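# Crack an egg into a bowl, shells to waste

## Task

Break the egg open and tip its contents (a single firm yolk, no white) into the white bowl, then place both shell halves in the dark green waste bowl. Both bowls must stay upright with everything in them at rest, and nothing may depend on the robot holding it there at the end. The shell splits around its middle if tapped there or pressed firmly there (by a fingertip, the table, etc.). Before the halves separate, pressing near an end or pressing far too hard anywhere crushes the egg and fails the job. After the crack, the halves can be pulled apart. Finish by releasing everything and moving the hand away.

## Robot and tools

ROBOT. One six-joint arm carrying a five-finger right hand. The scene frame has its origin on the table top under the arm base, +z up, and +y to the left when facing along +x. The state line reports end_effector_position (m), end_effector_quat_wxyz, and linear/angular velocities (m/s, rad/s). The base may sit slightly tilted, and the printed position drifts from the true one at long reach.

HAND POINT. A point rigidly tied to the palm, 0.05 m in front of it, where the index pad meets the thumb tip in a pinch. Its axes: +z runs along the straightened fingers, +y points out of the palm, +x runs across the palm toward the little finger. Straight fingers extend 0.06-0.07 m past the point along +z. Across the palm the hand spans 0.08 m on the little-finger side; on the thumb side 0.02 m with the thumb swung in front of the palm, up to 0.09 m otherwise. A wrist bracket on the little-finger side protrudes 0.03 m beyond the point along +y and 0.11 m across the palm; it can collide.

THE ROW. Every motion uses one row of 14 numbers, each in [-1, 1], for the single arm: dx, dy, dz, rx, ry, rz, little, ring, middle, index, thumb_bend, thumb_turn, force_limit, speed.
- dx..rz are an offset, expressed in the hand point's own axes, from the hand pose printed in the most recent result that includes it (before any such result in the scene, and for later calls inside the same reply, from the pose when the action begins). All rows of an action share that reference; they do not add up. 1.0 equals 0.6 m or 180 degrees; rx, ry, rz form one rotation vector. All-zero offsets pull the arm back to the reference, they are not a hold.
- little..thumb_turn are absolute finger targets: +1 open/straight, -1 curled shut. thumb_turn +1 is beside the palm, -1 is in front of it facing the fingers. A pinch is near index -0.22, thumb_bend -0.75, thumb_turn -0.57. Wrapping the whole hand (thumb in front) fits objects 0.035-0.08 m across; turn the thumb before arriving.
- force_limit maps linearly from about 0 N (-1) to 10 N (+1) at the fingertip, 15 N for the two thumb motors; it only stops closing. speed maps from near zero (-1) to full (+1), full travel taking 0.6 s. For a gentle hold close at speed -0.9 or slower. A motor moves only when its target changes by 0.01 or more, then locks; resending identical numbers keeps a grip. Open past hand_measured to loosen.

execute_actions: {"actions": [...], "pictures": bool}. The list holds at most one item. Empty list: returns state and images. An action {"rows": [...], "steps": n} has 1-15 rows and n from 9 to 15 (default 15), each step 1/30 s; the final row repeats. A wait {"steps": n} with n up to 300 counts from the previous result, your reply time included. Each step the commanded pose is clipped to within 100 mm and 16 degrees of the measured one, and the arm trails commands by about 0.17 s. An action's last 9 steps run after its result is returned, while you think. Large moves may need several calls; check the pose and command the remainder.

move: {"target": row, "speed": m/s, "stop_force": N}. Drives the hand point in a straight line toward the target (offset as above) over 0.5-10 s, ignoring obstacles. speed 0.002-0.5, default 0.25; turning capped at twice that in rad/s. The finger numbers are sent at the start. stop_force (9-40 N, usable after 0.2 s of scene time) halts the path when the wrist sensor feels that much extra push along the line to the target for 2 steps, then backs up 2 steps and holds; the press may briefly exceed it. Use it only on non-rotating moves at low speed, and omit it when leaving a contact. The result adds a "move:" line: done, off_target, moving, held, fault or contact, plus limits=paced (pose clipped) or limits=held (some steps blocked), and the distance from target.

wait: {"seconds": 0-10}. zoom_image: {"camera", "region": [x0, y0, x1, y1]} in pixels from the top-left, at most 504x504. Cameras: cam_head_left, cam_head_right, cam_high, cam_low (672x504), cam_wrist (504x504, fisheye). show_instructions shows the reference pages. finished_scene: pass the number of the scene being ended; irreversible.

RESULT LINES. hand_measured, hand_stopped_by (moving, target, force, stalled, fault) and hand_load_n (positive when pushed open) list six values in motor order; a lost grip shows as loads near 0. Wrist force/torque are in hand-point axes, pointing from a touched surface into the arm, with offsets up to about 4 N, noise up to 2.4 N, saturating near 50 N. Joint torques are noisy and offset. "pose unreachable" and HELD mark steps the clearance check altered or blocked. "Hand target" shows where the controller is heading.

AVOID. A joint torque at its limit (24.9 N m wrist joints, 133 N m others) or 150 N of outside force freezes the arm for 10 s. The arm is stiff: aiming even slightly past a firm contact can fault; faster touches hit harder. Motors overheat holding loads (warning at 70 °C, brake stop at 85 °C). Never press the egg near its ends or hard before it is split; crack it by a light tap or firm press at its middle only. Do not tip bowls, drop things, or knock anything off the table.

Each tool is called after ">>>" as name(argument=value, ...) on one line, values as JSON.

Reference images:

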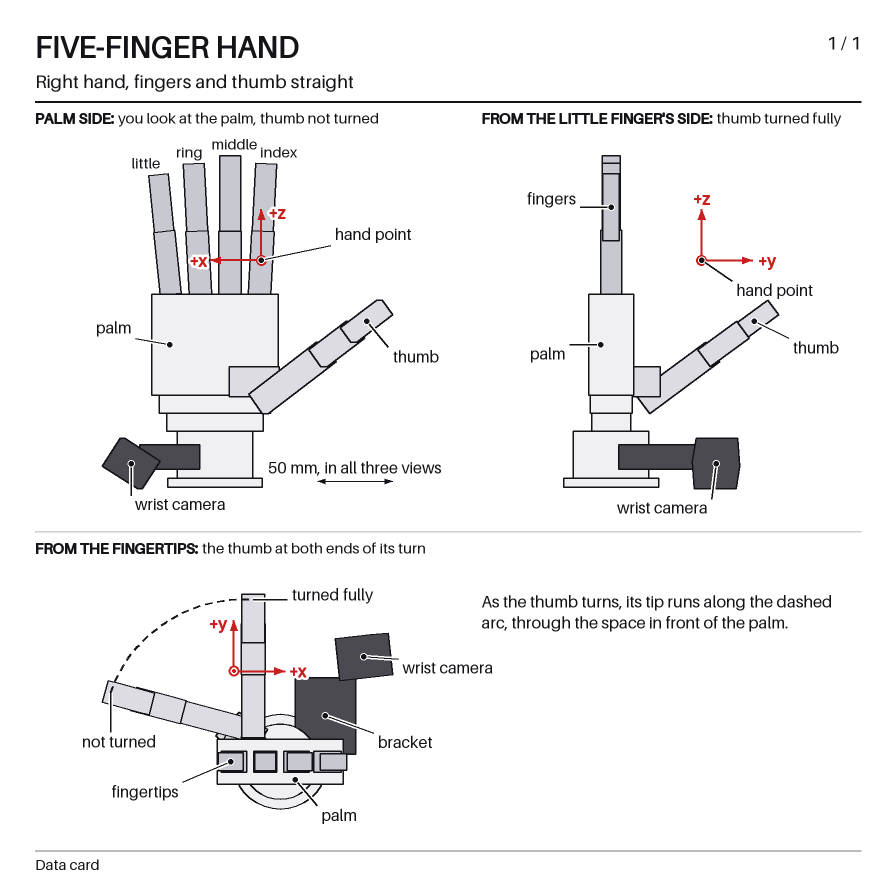

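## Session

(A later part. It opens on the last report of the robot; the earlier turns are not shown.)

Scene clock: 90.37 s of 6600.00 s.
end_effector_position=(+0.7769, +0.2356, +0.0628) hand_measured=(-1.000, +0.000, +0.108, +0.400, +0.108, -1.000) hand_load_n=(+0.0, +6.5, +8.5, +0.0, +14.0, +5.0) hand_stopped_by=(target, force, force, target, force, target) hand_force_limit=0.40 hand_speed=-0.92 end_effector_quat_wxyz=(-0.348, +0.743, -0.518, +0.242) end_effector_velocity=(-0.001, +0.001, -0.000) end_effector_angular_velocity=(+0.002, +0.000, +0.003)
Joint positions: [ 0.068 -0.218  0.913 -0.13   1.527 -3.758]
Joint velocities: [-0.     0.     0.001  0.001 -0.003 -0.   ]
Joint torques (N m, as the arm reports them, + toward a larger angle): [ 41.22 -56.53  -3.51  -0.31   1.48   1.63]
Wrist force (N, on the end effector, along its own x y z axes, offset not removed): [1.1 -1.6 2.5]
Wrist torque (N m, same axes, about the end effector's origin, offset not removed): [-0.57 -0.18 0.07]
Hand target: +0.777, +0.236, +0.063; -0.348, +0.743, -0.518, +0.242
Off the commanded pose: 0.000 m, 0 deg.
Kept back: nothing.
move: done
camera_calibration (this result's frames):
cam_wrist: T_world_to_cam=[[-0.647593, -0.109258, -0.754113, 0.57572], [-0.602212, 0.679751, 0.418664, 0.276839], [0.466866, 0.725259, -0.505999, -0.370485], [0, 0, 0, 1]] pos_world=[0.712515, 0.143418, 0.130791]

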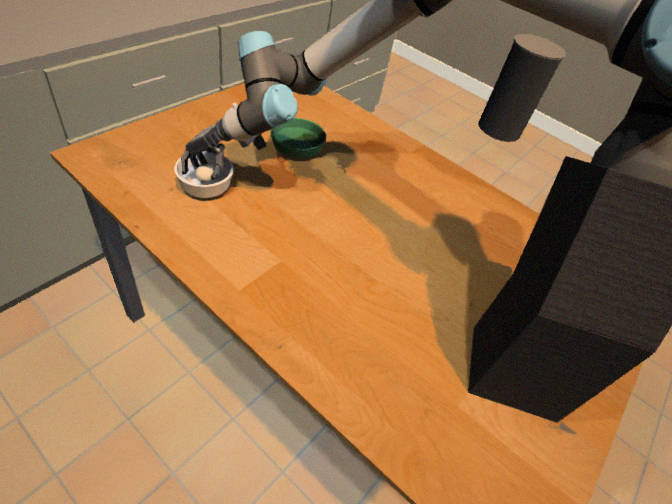

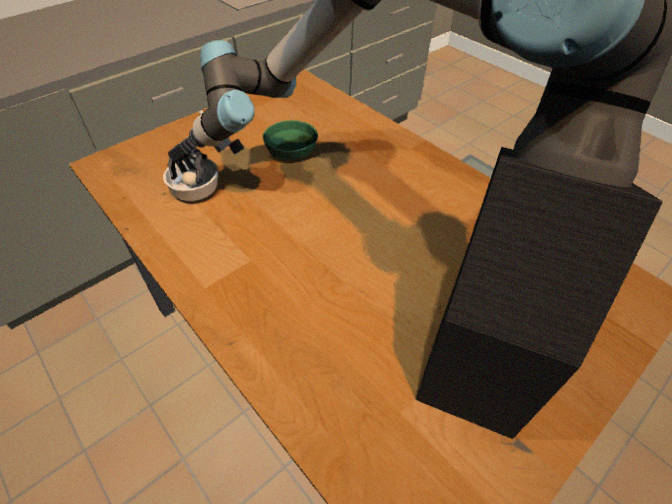

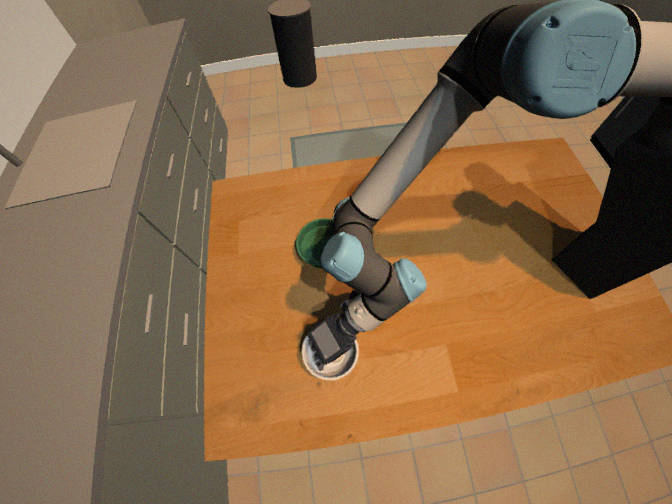

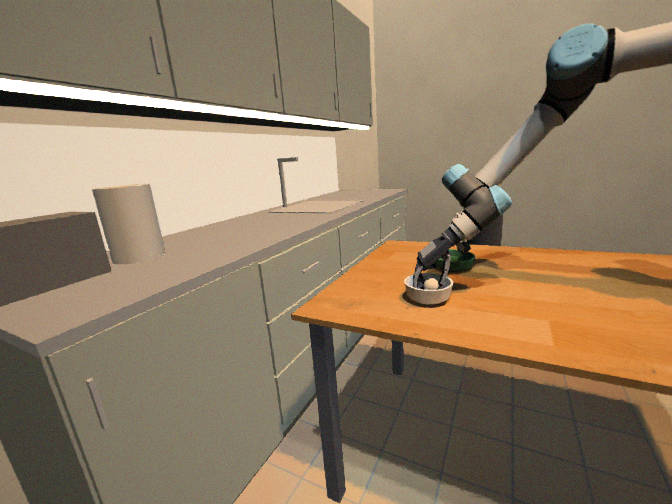

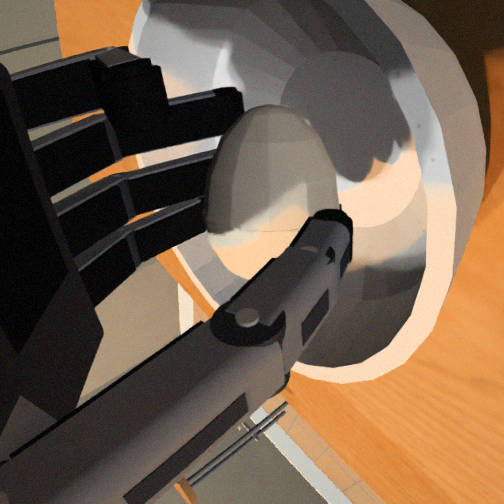

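>>> move(target=[0,0.015,0.013,0,0.054,-0.064,-1,-0.3,-0.3,0.25,-0.1,-1,0.4,-0.8], speed=0.05)

>>> move(target=[-0.008,0.025,0.021,0,0,0,-1,-0.3,-0.3,0.25,-0.1,-1,0.4,-0.8], speed=0.003, stop_force=9)

>>> zoom_image(camera="cam_head_left", region=[150,120,270,210])

Scene clock: 93.70 s of 6600.00 s.
end_effector_position=(+0.7770, +0.2357, +0.0511) hand_measured=(-1.000, +0.000, +0.108, +0.250, +0.108, -1.000) hand_load_n=(+0.0, +6.5, +8.5, +0.0, +14.0, +5.0) hand_stopped_by=(target, force, force, target, force, target) hand_force_limit=0.40 hand_speed=-0.80 end_effector_quat_wxyz=(-0.278, +0.768, -0.469, +0.337) end_effector_velocity=(-0.001, +0.000, -0.001) end_effector_angular_velocity=(-0.014, -0.005, +0.000)
Joint positions: [ 0.129 -0.194  0.958 -0.306  1.709 -3.933]
Joint velocities: [ 0.003  0.003  0.002 -0.012  0.01  -0.011]
Joint torques (N m, as the arm reports them, + toward a larger angle): [ 41.34 -43.15  -1.51  -0.68   2.03  -1.28]
Wrist force (N, on the end effector, along its own x y z axes, offset not removed): [-0.6 1.7 -1.0]
Wrist torque (N m, same axes, about the end effector's origin, offset not removed): [0.31 0.37 0.16]
Hand target: +0.777, +0.236, +0.051; -0.277, +0.768, -0.468, +0.338
Off the commanded pose: 0.000 m, 0 deg.
Kept back: nothing.
move: done
camera_calibration (this result's frames):
cam_wrist: T_world_to_cam=[[-0.579158, -0.294769, -0.760057, 0.557825], [-0.628376, 0.755379, 0.185864, 0.296171], [0.519345, 0.585246, -0.62271, -0.378358], [0, 0, 0, 1]] pos_world=[0.705674, 0.16214, 0.133324]

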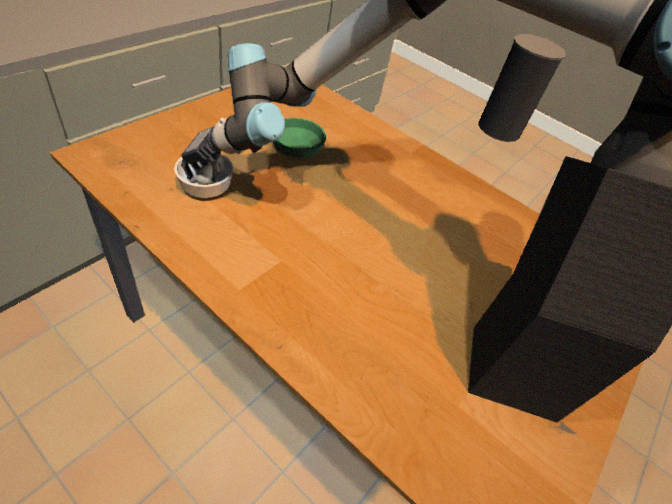

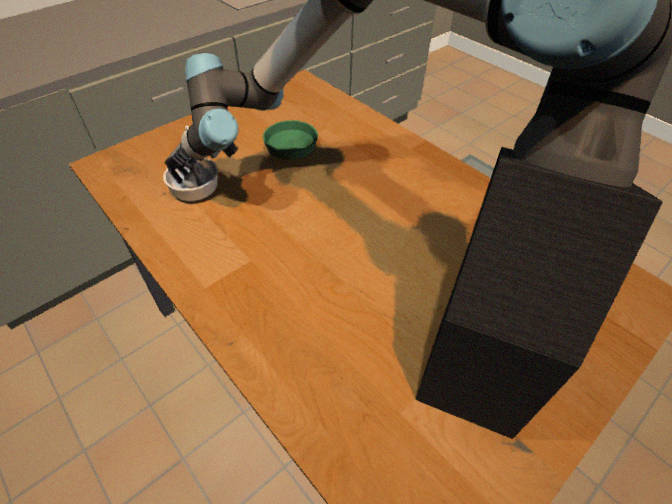

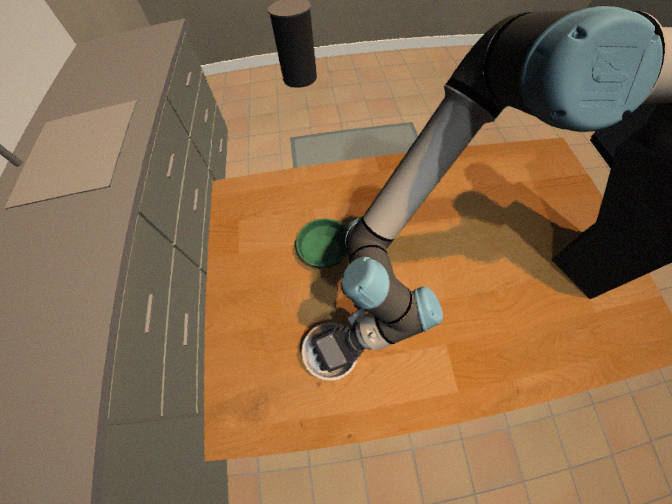

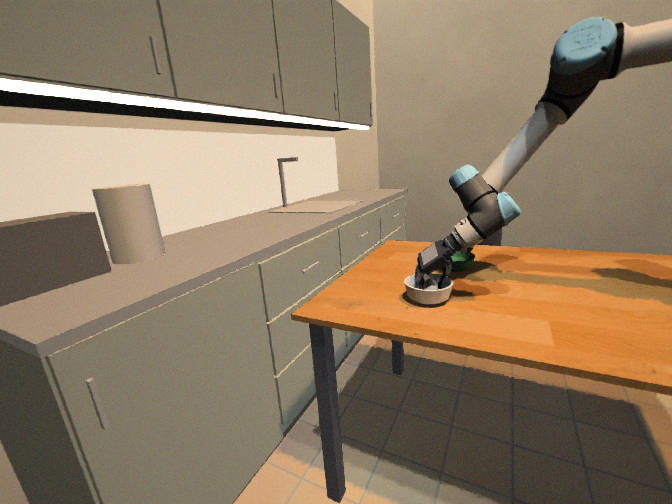

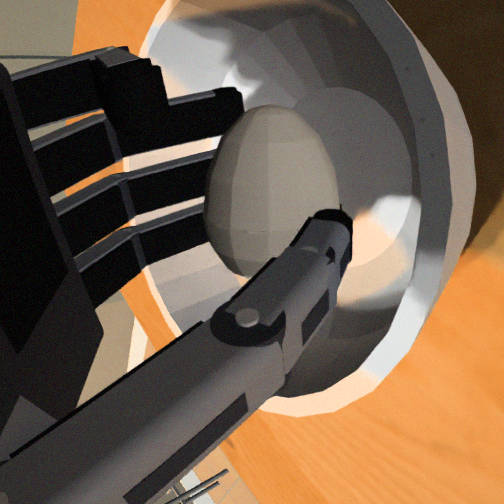

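Scene clock: 99.60 s of 6600.00 s.
end_effector_position=(+0.7773, +0.2354, +0.0345) hand_measured=(-1.000, +0.000, +0.108, +0.250, +0.108, -1.000) hand_load_n=(+0.0, +6.5, +7.5, +0.0, +14.0, +3.5) hand_stopped_by=(target, force, force, target, force, target) hand_force_limit=0.40 hand_speed=-0.80 end_effector_quat_wxyz=(-0.278, +0.768, -0.469, +0.338) end_effector_velocity=(+0.000, -0.001, +0.001) end_effector_angular_velocity=(-0.000, -0.001, -0.000)
Joint positions: [ 0.118 -0.161  0.927 -0.309  1.699 -3.938]
Joint velocities: [ 0.    -0.002  0.002 -0.001  0.    -0.   ]
Joint torques (N m, as the arm reports them, + toward a larger angle): [ 23.73 -54.66  -2.38  -0.35  -0.18  -0.28]
Wrist force (N, on the end effector, along its own x y z axes, offset not removed): [2.8 -0.5 -5.1]
Wrist torque (N m, same axes, about the end effector's origin, offset not removed): [0.17 0.02 0.05]
Hand target: +0.777, +0.235, +0.035; -0.278, +0.768, -0.469, +0.337
Off the commanded pose: 0.004 m, 0 deg.
Kept back: nothing.
move: contact
camera_calibration (this result's frames):
cam_wrist: T_world_to_cam=[[-0.579064, -0.294767, -0.76013, 0.54519], [-0.628379, 0.755402, 0.185763, 0.299662], [0.519447, 0.585218, -0.622652, -0.388692], [0, 0, 0, 1]] pos_world=[0.705906, 0.161809, 0.116729]

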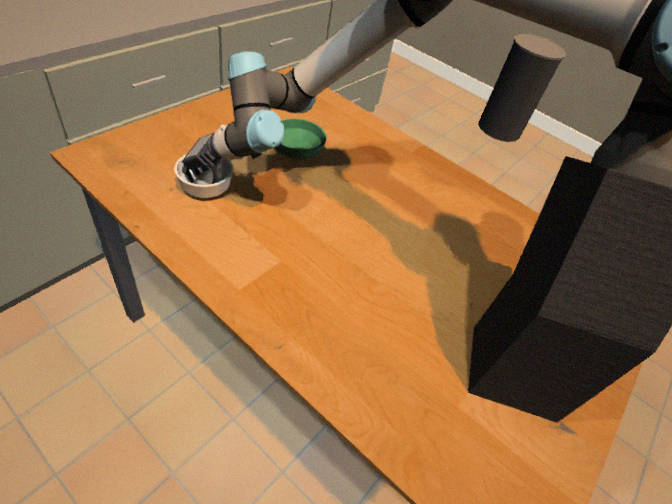

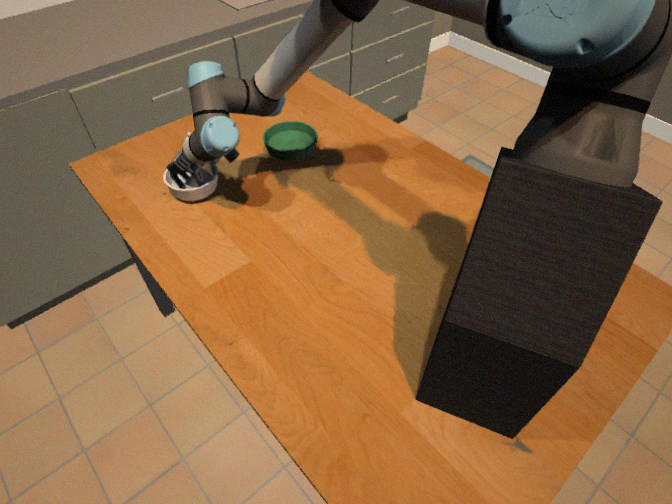

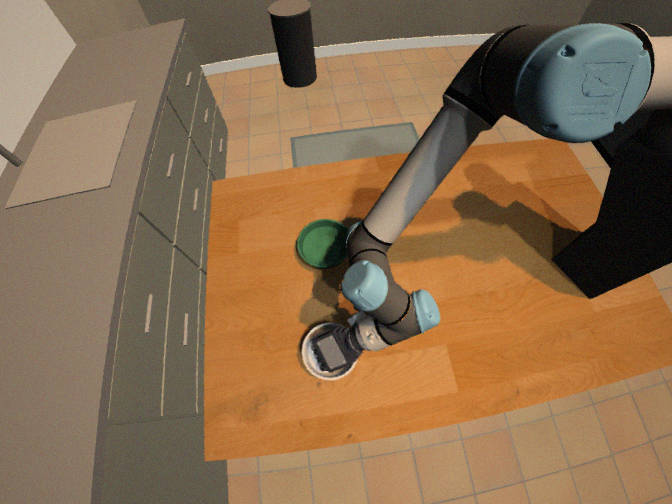

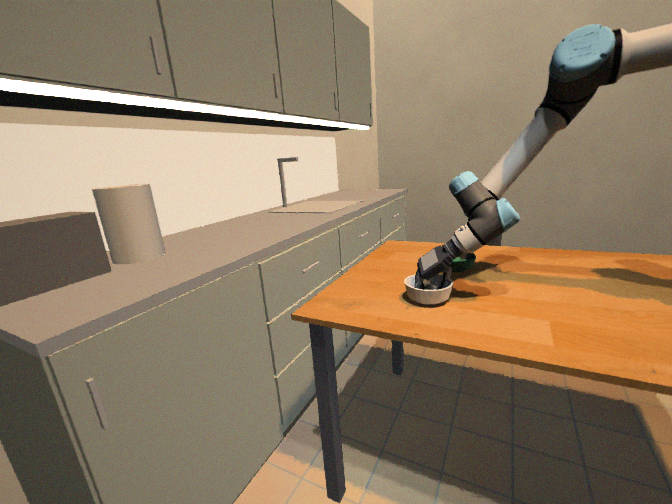

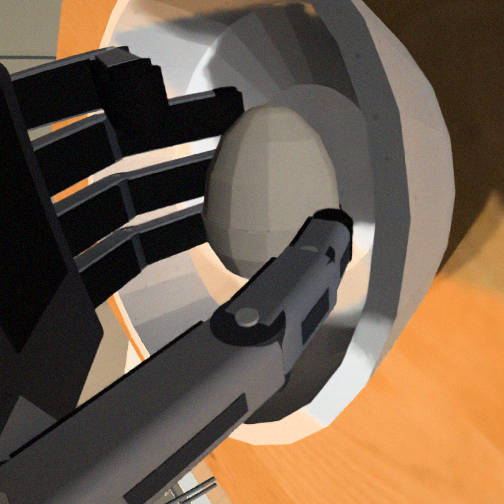

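Region (150, 120, 270, 210) of cam_head_left's 672x504 image, scaled by 4.200, with more detail than that image has; it fills the top 378 rows of this view, and the rest is white.

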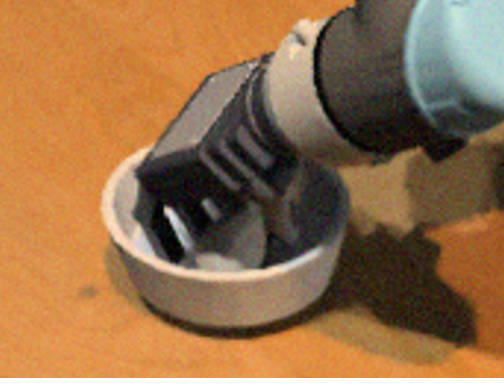

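>>> move(target=[0.019,0.005,0.0042,0,0,0,-1,-0.3,-0.3,0.25,-0.1,-1,0.4,-0.8], speed=0.005)

>>> zoom_image(camera="cam_wrist", region=[150,80,400,330])

Scene clock: 102.67 s of 6600.00 s.
end_effector_position=(+0.7814, +0.2242, +0.0336) hand_measured=(-1.000, +0.000, +0.108, +0.250, +0.108, -1.000) hand_load_n=(+0.0, +7.0, +7.5, +0.0, +13.0, +5.0) hand_stopped_by=(target, force, force, target, force, target) hand_force_limit=0.40 hand_speed=-0.80 end_effector_quat_wxyz=(-0.278, +0.768, -0.469, +0.338) end_effector_velocity=(+0.001, -0.000, -0.000) end_effector_angular_velocity=(+0.000, -0.002, +0.001)
Joint positions: [ 0.103 -0.168  0.926 -0.302  1.685 -3.945]
Joint velocities: [-0.001  0.    -0.    -0.001 -0.002 -0.001]
Joint torques (N m, as the arm reports them, + toward a larger angle): [ 13.08 -54.51 -14.53   1.89  -2.3   -1.41]
Wrist force (N, on the end effector, along its own x y z axes, offset not removed): [1.3 2.9 2.9]
Wrist torque (N m, same axes, about the end effector's origin, offset not removed): [0.39 -0.37 0.36]
Hand target: +0.781, +0.224, +0.034; -0.278, +0.768, -0.469, +0.338
Off the commanded pose: 0.000 m, 0 deg.
Kept back: nothing.
move: done
camera_calibration (this result's frames):
cam_wrist: T_world_to_cam=[[-0.579066, -0.294781, -0.760123, 0.543648], [-0.62838, 0.755403, 0.185753, 0.310856], [0.519443, 0.58521, -0.622663, -0.384828], [0, 0, 0, 1]] pos_world=[0.71004, 0.15064, 0.115878]

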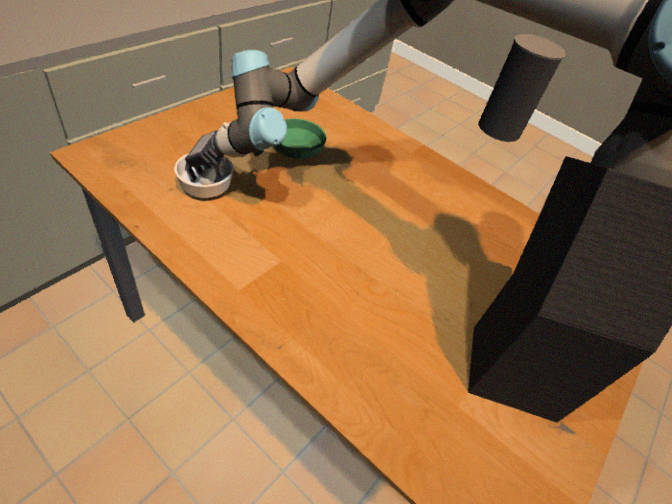

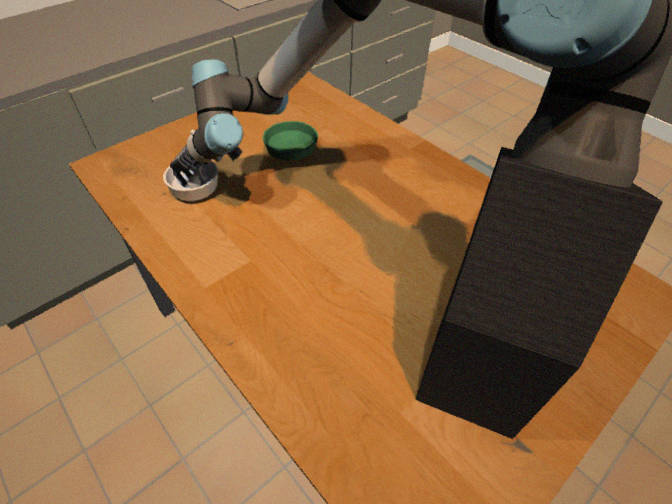

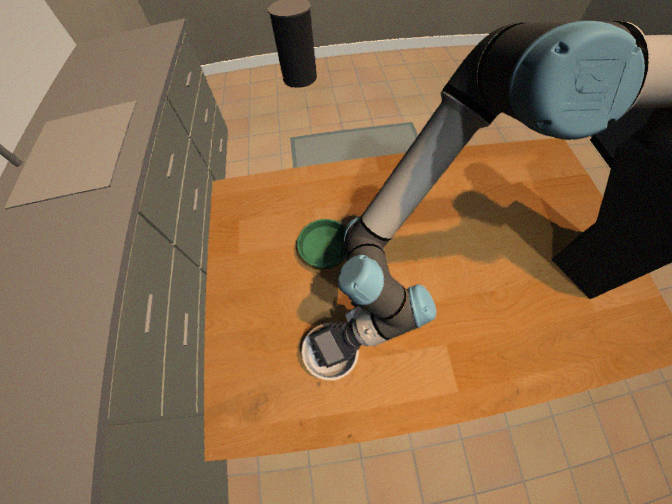

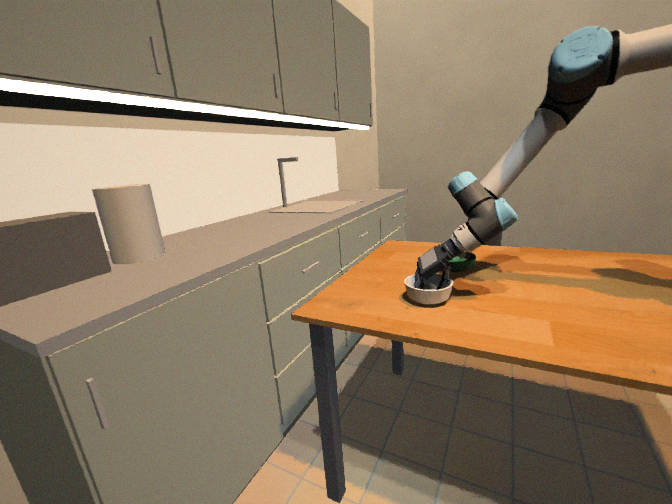

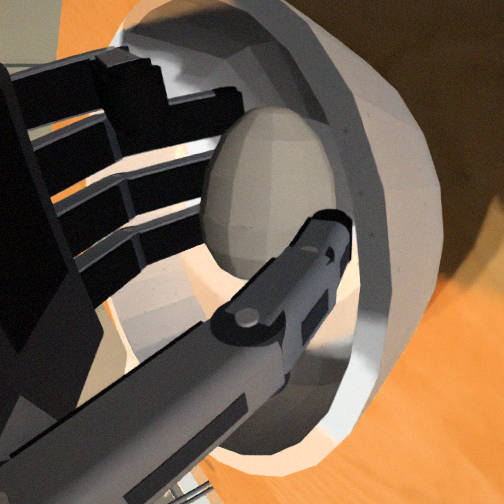

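Region (150, 80, 400, 330) of cam_wrist's 504x504 image, scaled by 2.016, with more detail than that image has.

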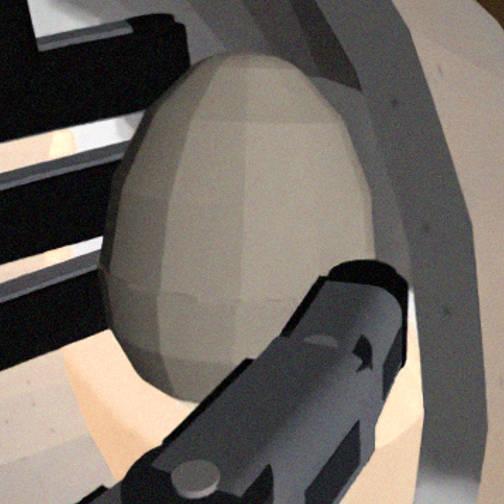

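>>> move(target=[-0.003,0.0075,0.0063,0,0,0,-1,-0.3,-0.3,0.25,-0.1,-1,0.4,-0.8], speed=0.002, stop_force=12)

>>> move(target=[0.012,0.005,0.0042,0,0,0,-1,-0.3,-0.3,0.25,-0.1,-1,0.4,-0.8], speed=0.004)

>>> zoom_image(camera="cam_wrist", region=[150,80,400,330])

Scene clock: 106.40 s of 6600.00 s.
end_effector_position=(+0.7814, +0.2245, +0.0276) hand_measured=(-1.000, +0.000, +0.106, +0.250, +0.106, -1.000) hand_load_n=(+0.0, +2.0, +3.5, -1.5, +5.0, +1.0) hand_stopped_by=(target, force, force, target, force, target) hand_force_limit=0.40 hand_speed=-0.80 end_effector_quat_wxyz=(-0.278, +0.768, -0.469, +0.338) end_effector_velocity=(-0.000, +0.000, -0.001) end_effector_angular_velocity=(-0.000, -0.000, -0.000)
Joint positions: [ 0.099 -0.155  0.913 -0.303  1.682 -3.947]
Joint velocities: [-0.     0.001 -0.001 -0.001 -0.    -0.   ]
Joint torques (N m, as the arm reports them, + toward a larger angle): [ 10.16 -33.24 -11.54   0.76  -1.49  -1.62]
Wrist force (N, on the end effector, along its own x y z axes, offset not removed): [6.1 -10.1 -14.5]
Wrist torque (N m, same axes, about the end effector's origin, offset not removed): [1.00 0.00 0.20]
Hand target: +0.781, +0.224, +0.027; -0.278, +0.768, -0.469, +0.338
Off the commanded pose: 0.000 m, 0 deg.
Kept back: nothing.
move: done
camera_calibration (this result's frames):
cam_wrist: T_world_to_cam=[[-0.579002, -0.294775, -0.760173, 0.53905], [-0.628397, 0.755401, 0.185708, 0.311802], [0.519493, 0.585216, -0.622615, -0.388767], [0, 0, 0, 1]] pos_world=[0.710009, 0.150875, 0.109815]

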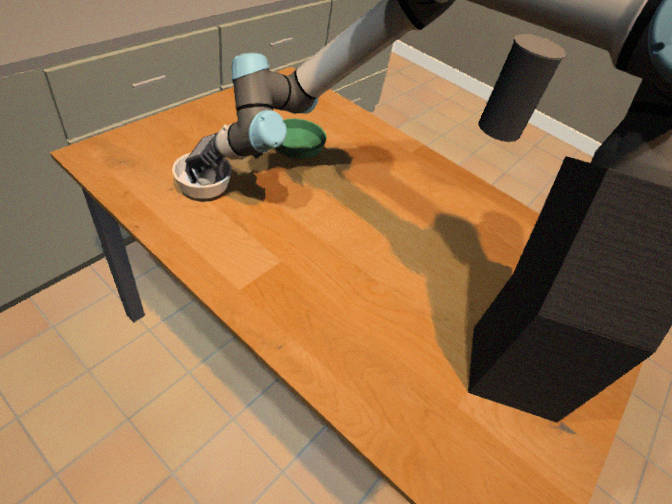

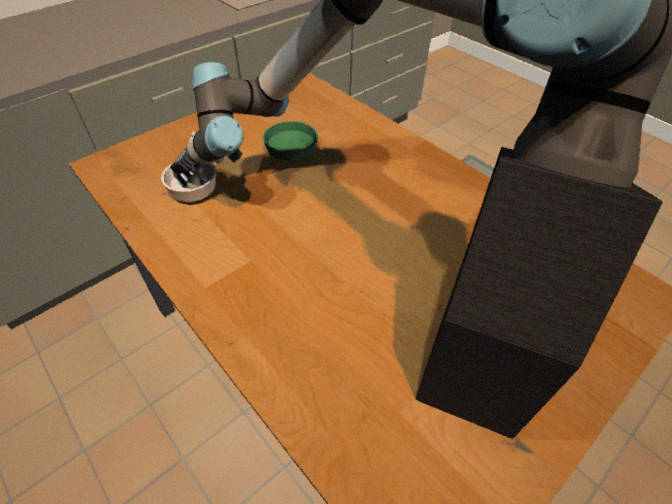

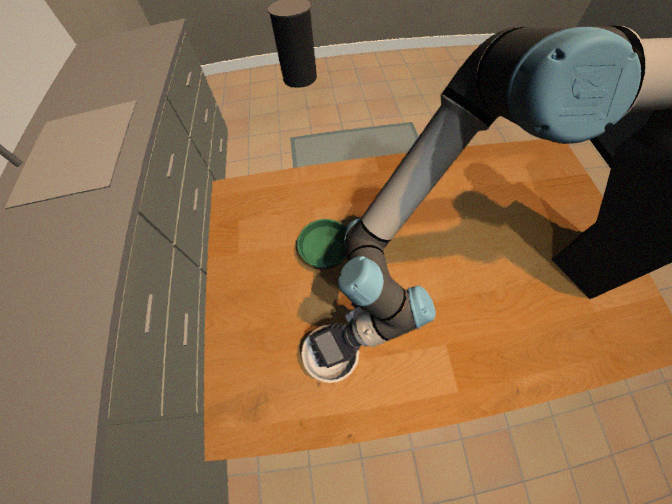

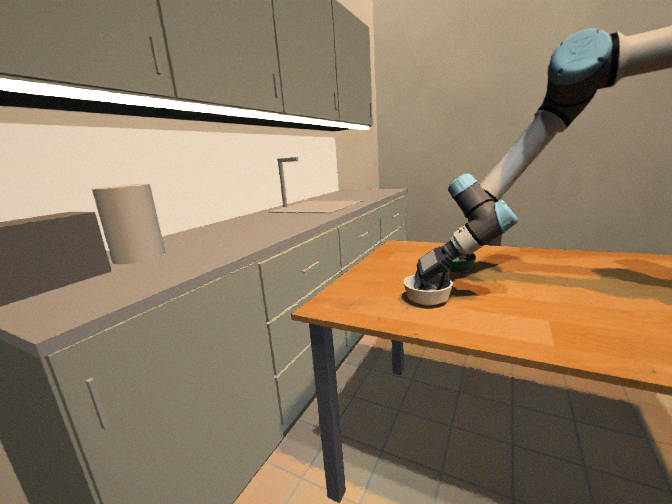

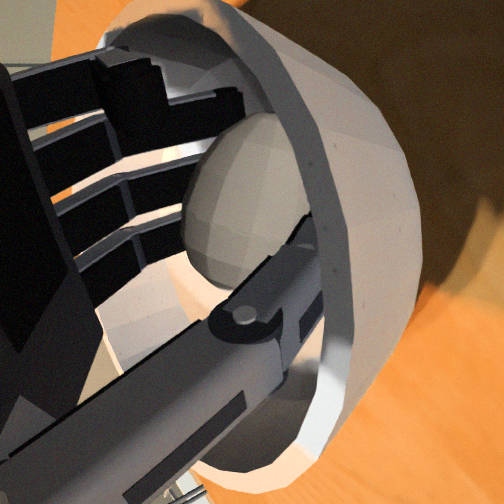

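Scene clock: 108.67 s of 6600.00 s.
end_effector_position=(+0.7841, +0.2171, +0.0257) hand_measured=(-1.000, +0.000, +0.106, +0.250, +0.102, -1.000) hand_load_n=(+0.0, +0.5, +0.5, +0.0, +2.5, +0.5) hand_stopped_by=(target, force, force, target, force, target) hand_force_limit=0.40 hand_speed=-0.80 end_effector_quat_wxyz=(-0.278, +0.768, -0.469, +0.338) end_effector_velocity=(-0.001, -0.000, -0.001) end_effector_angular_velocity=(+0.000, +0.002, +0.000)
Joint positions: [ 0.088 -0.156  0.909 -0.298  1.672 -3.951]
Joint velocities: [-0.001  0.001  0.     0.001 -0.     0.   ]
Joint torques (N m, as the arm reports them, + toward a larger angle): [-15.63 -25.65  -4.43   4.68   4.34  -3.1 ]
Wrist force (N, on the end effector, along its own x y z axes, offset not removed): [4.7 -44.7 -33.5]
Wrist torque (N m, same axes, about the end effector's origin, offset not removed): [1.14 -0.69 0.29]
Hand target: +0.784, +0.217, +0.026; -0.278, +0.768, -0.469, +0.338
Off the commanded pose: 0.000 m, 0 deg.
Kept back: nothing.
move: done
camera_calibration (this result's frames):
cam_wrist: T_world_to_cam=[[-0.578943, -0.29478, -0.760217, 0.537011], [-0.628441, 0.755368, 0.18569, 0.319478], [0.519506, 0.585255, -0.622567, -0.387088], [0, 0, 0, 1]] pos_world=[0.712767, 0.143521, 0.107932]

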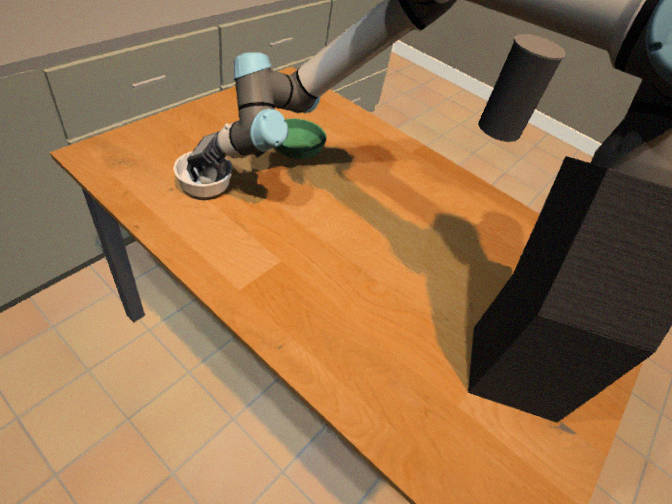

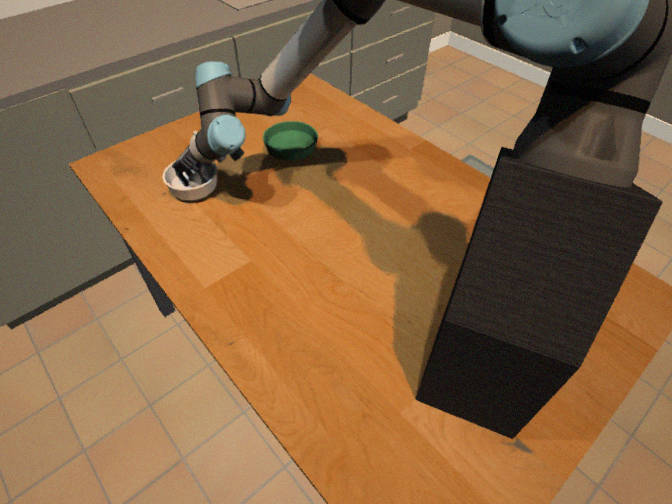

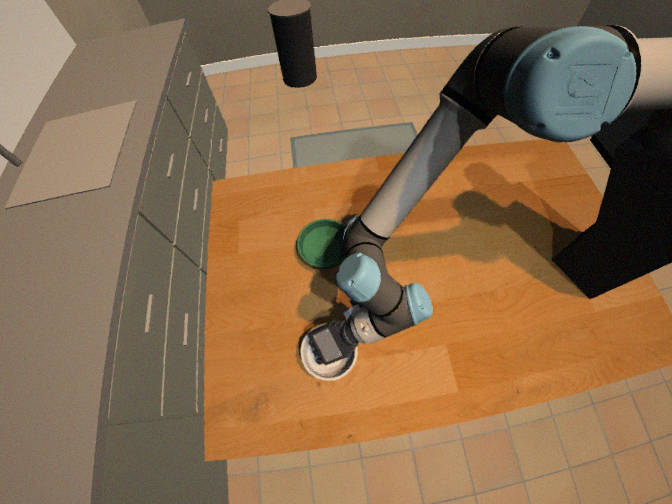

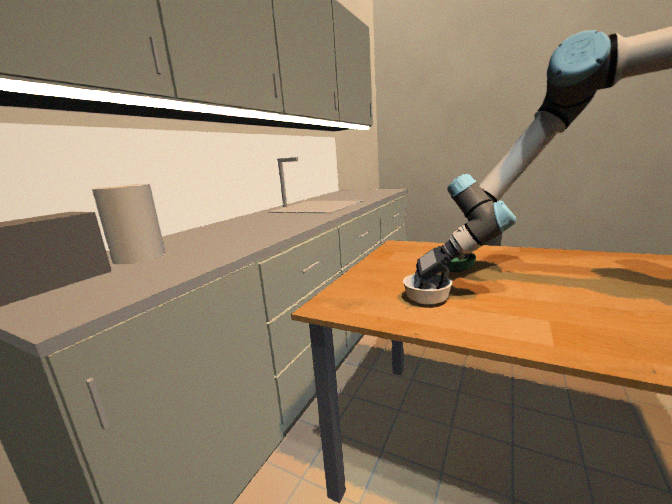

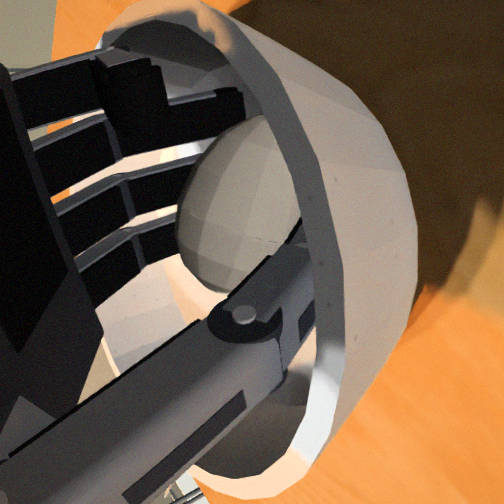

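Region (150, 80, 400, 330) of cam_wrist's 504x504 image, scaled by 2.016, with more detail than that image has.

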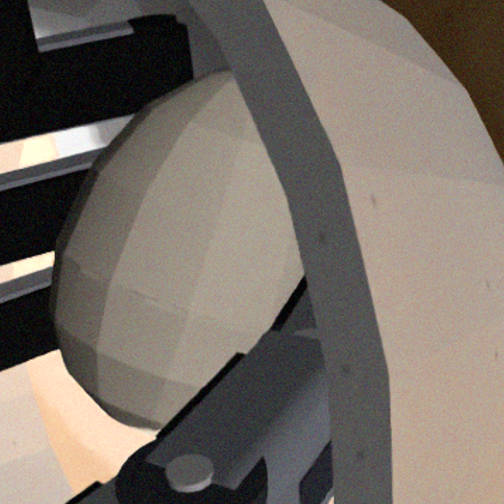

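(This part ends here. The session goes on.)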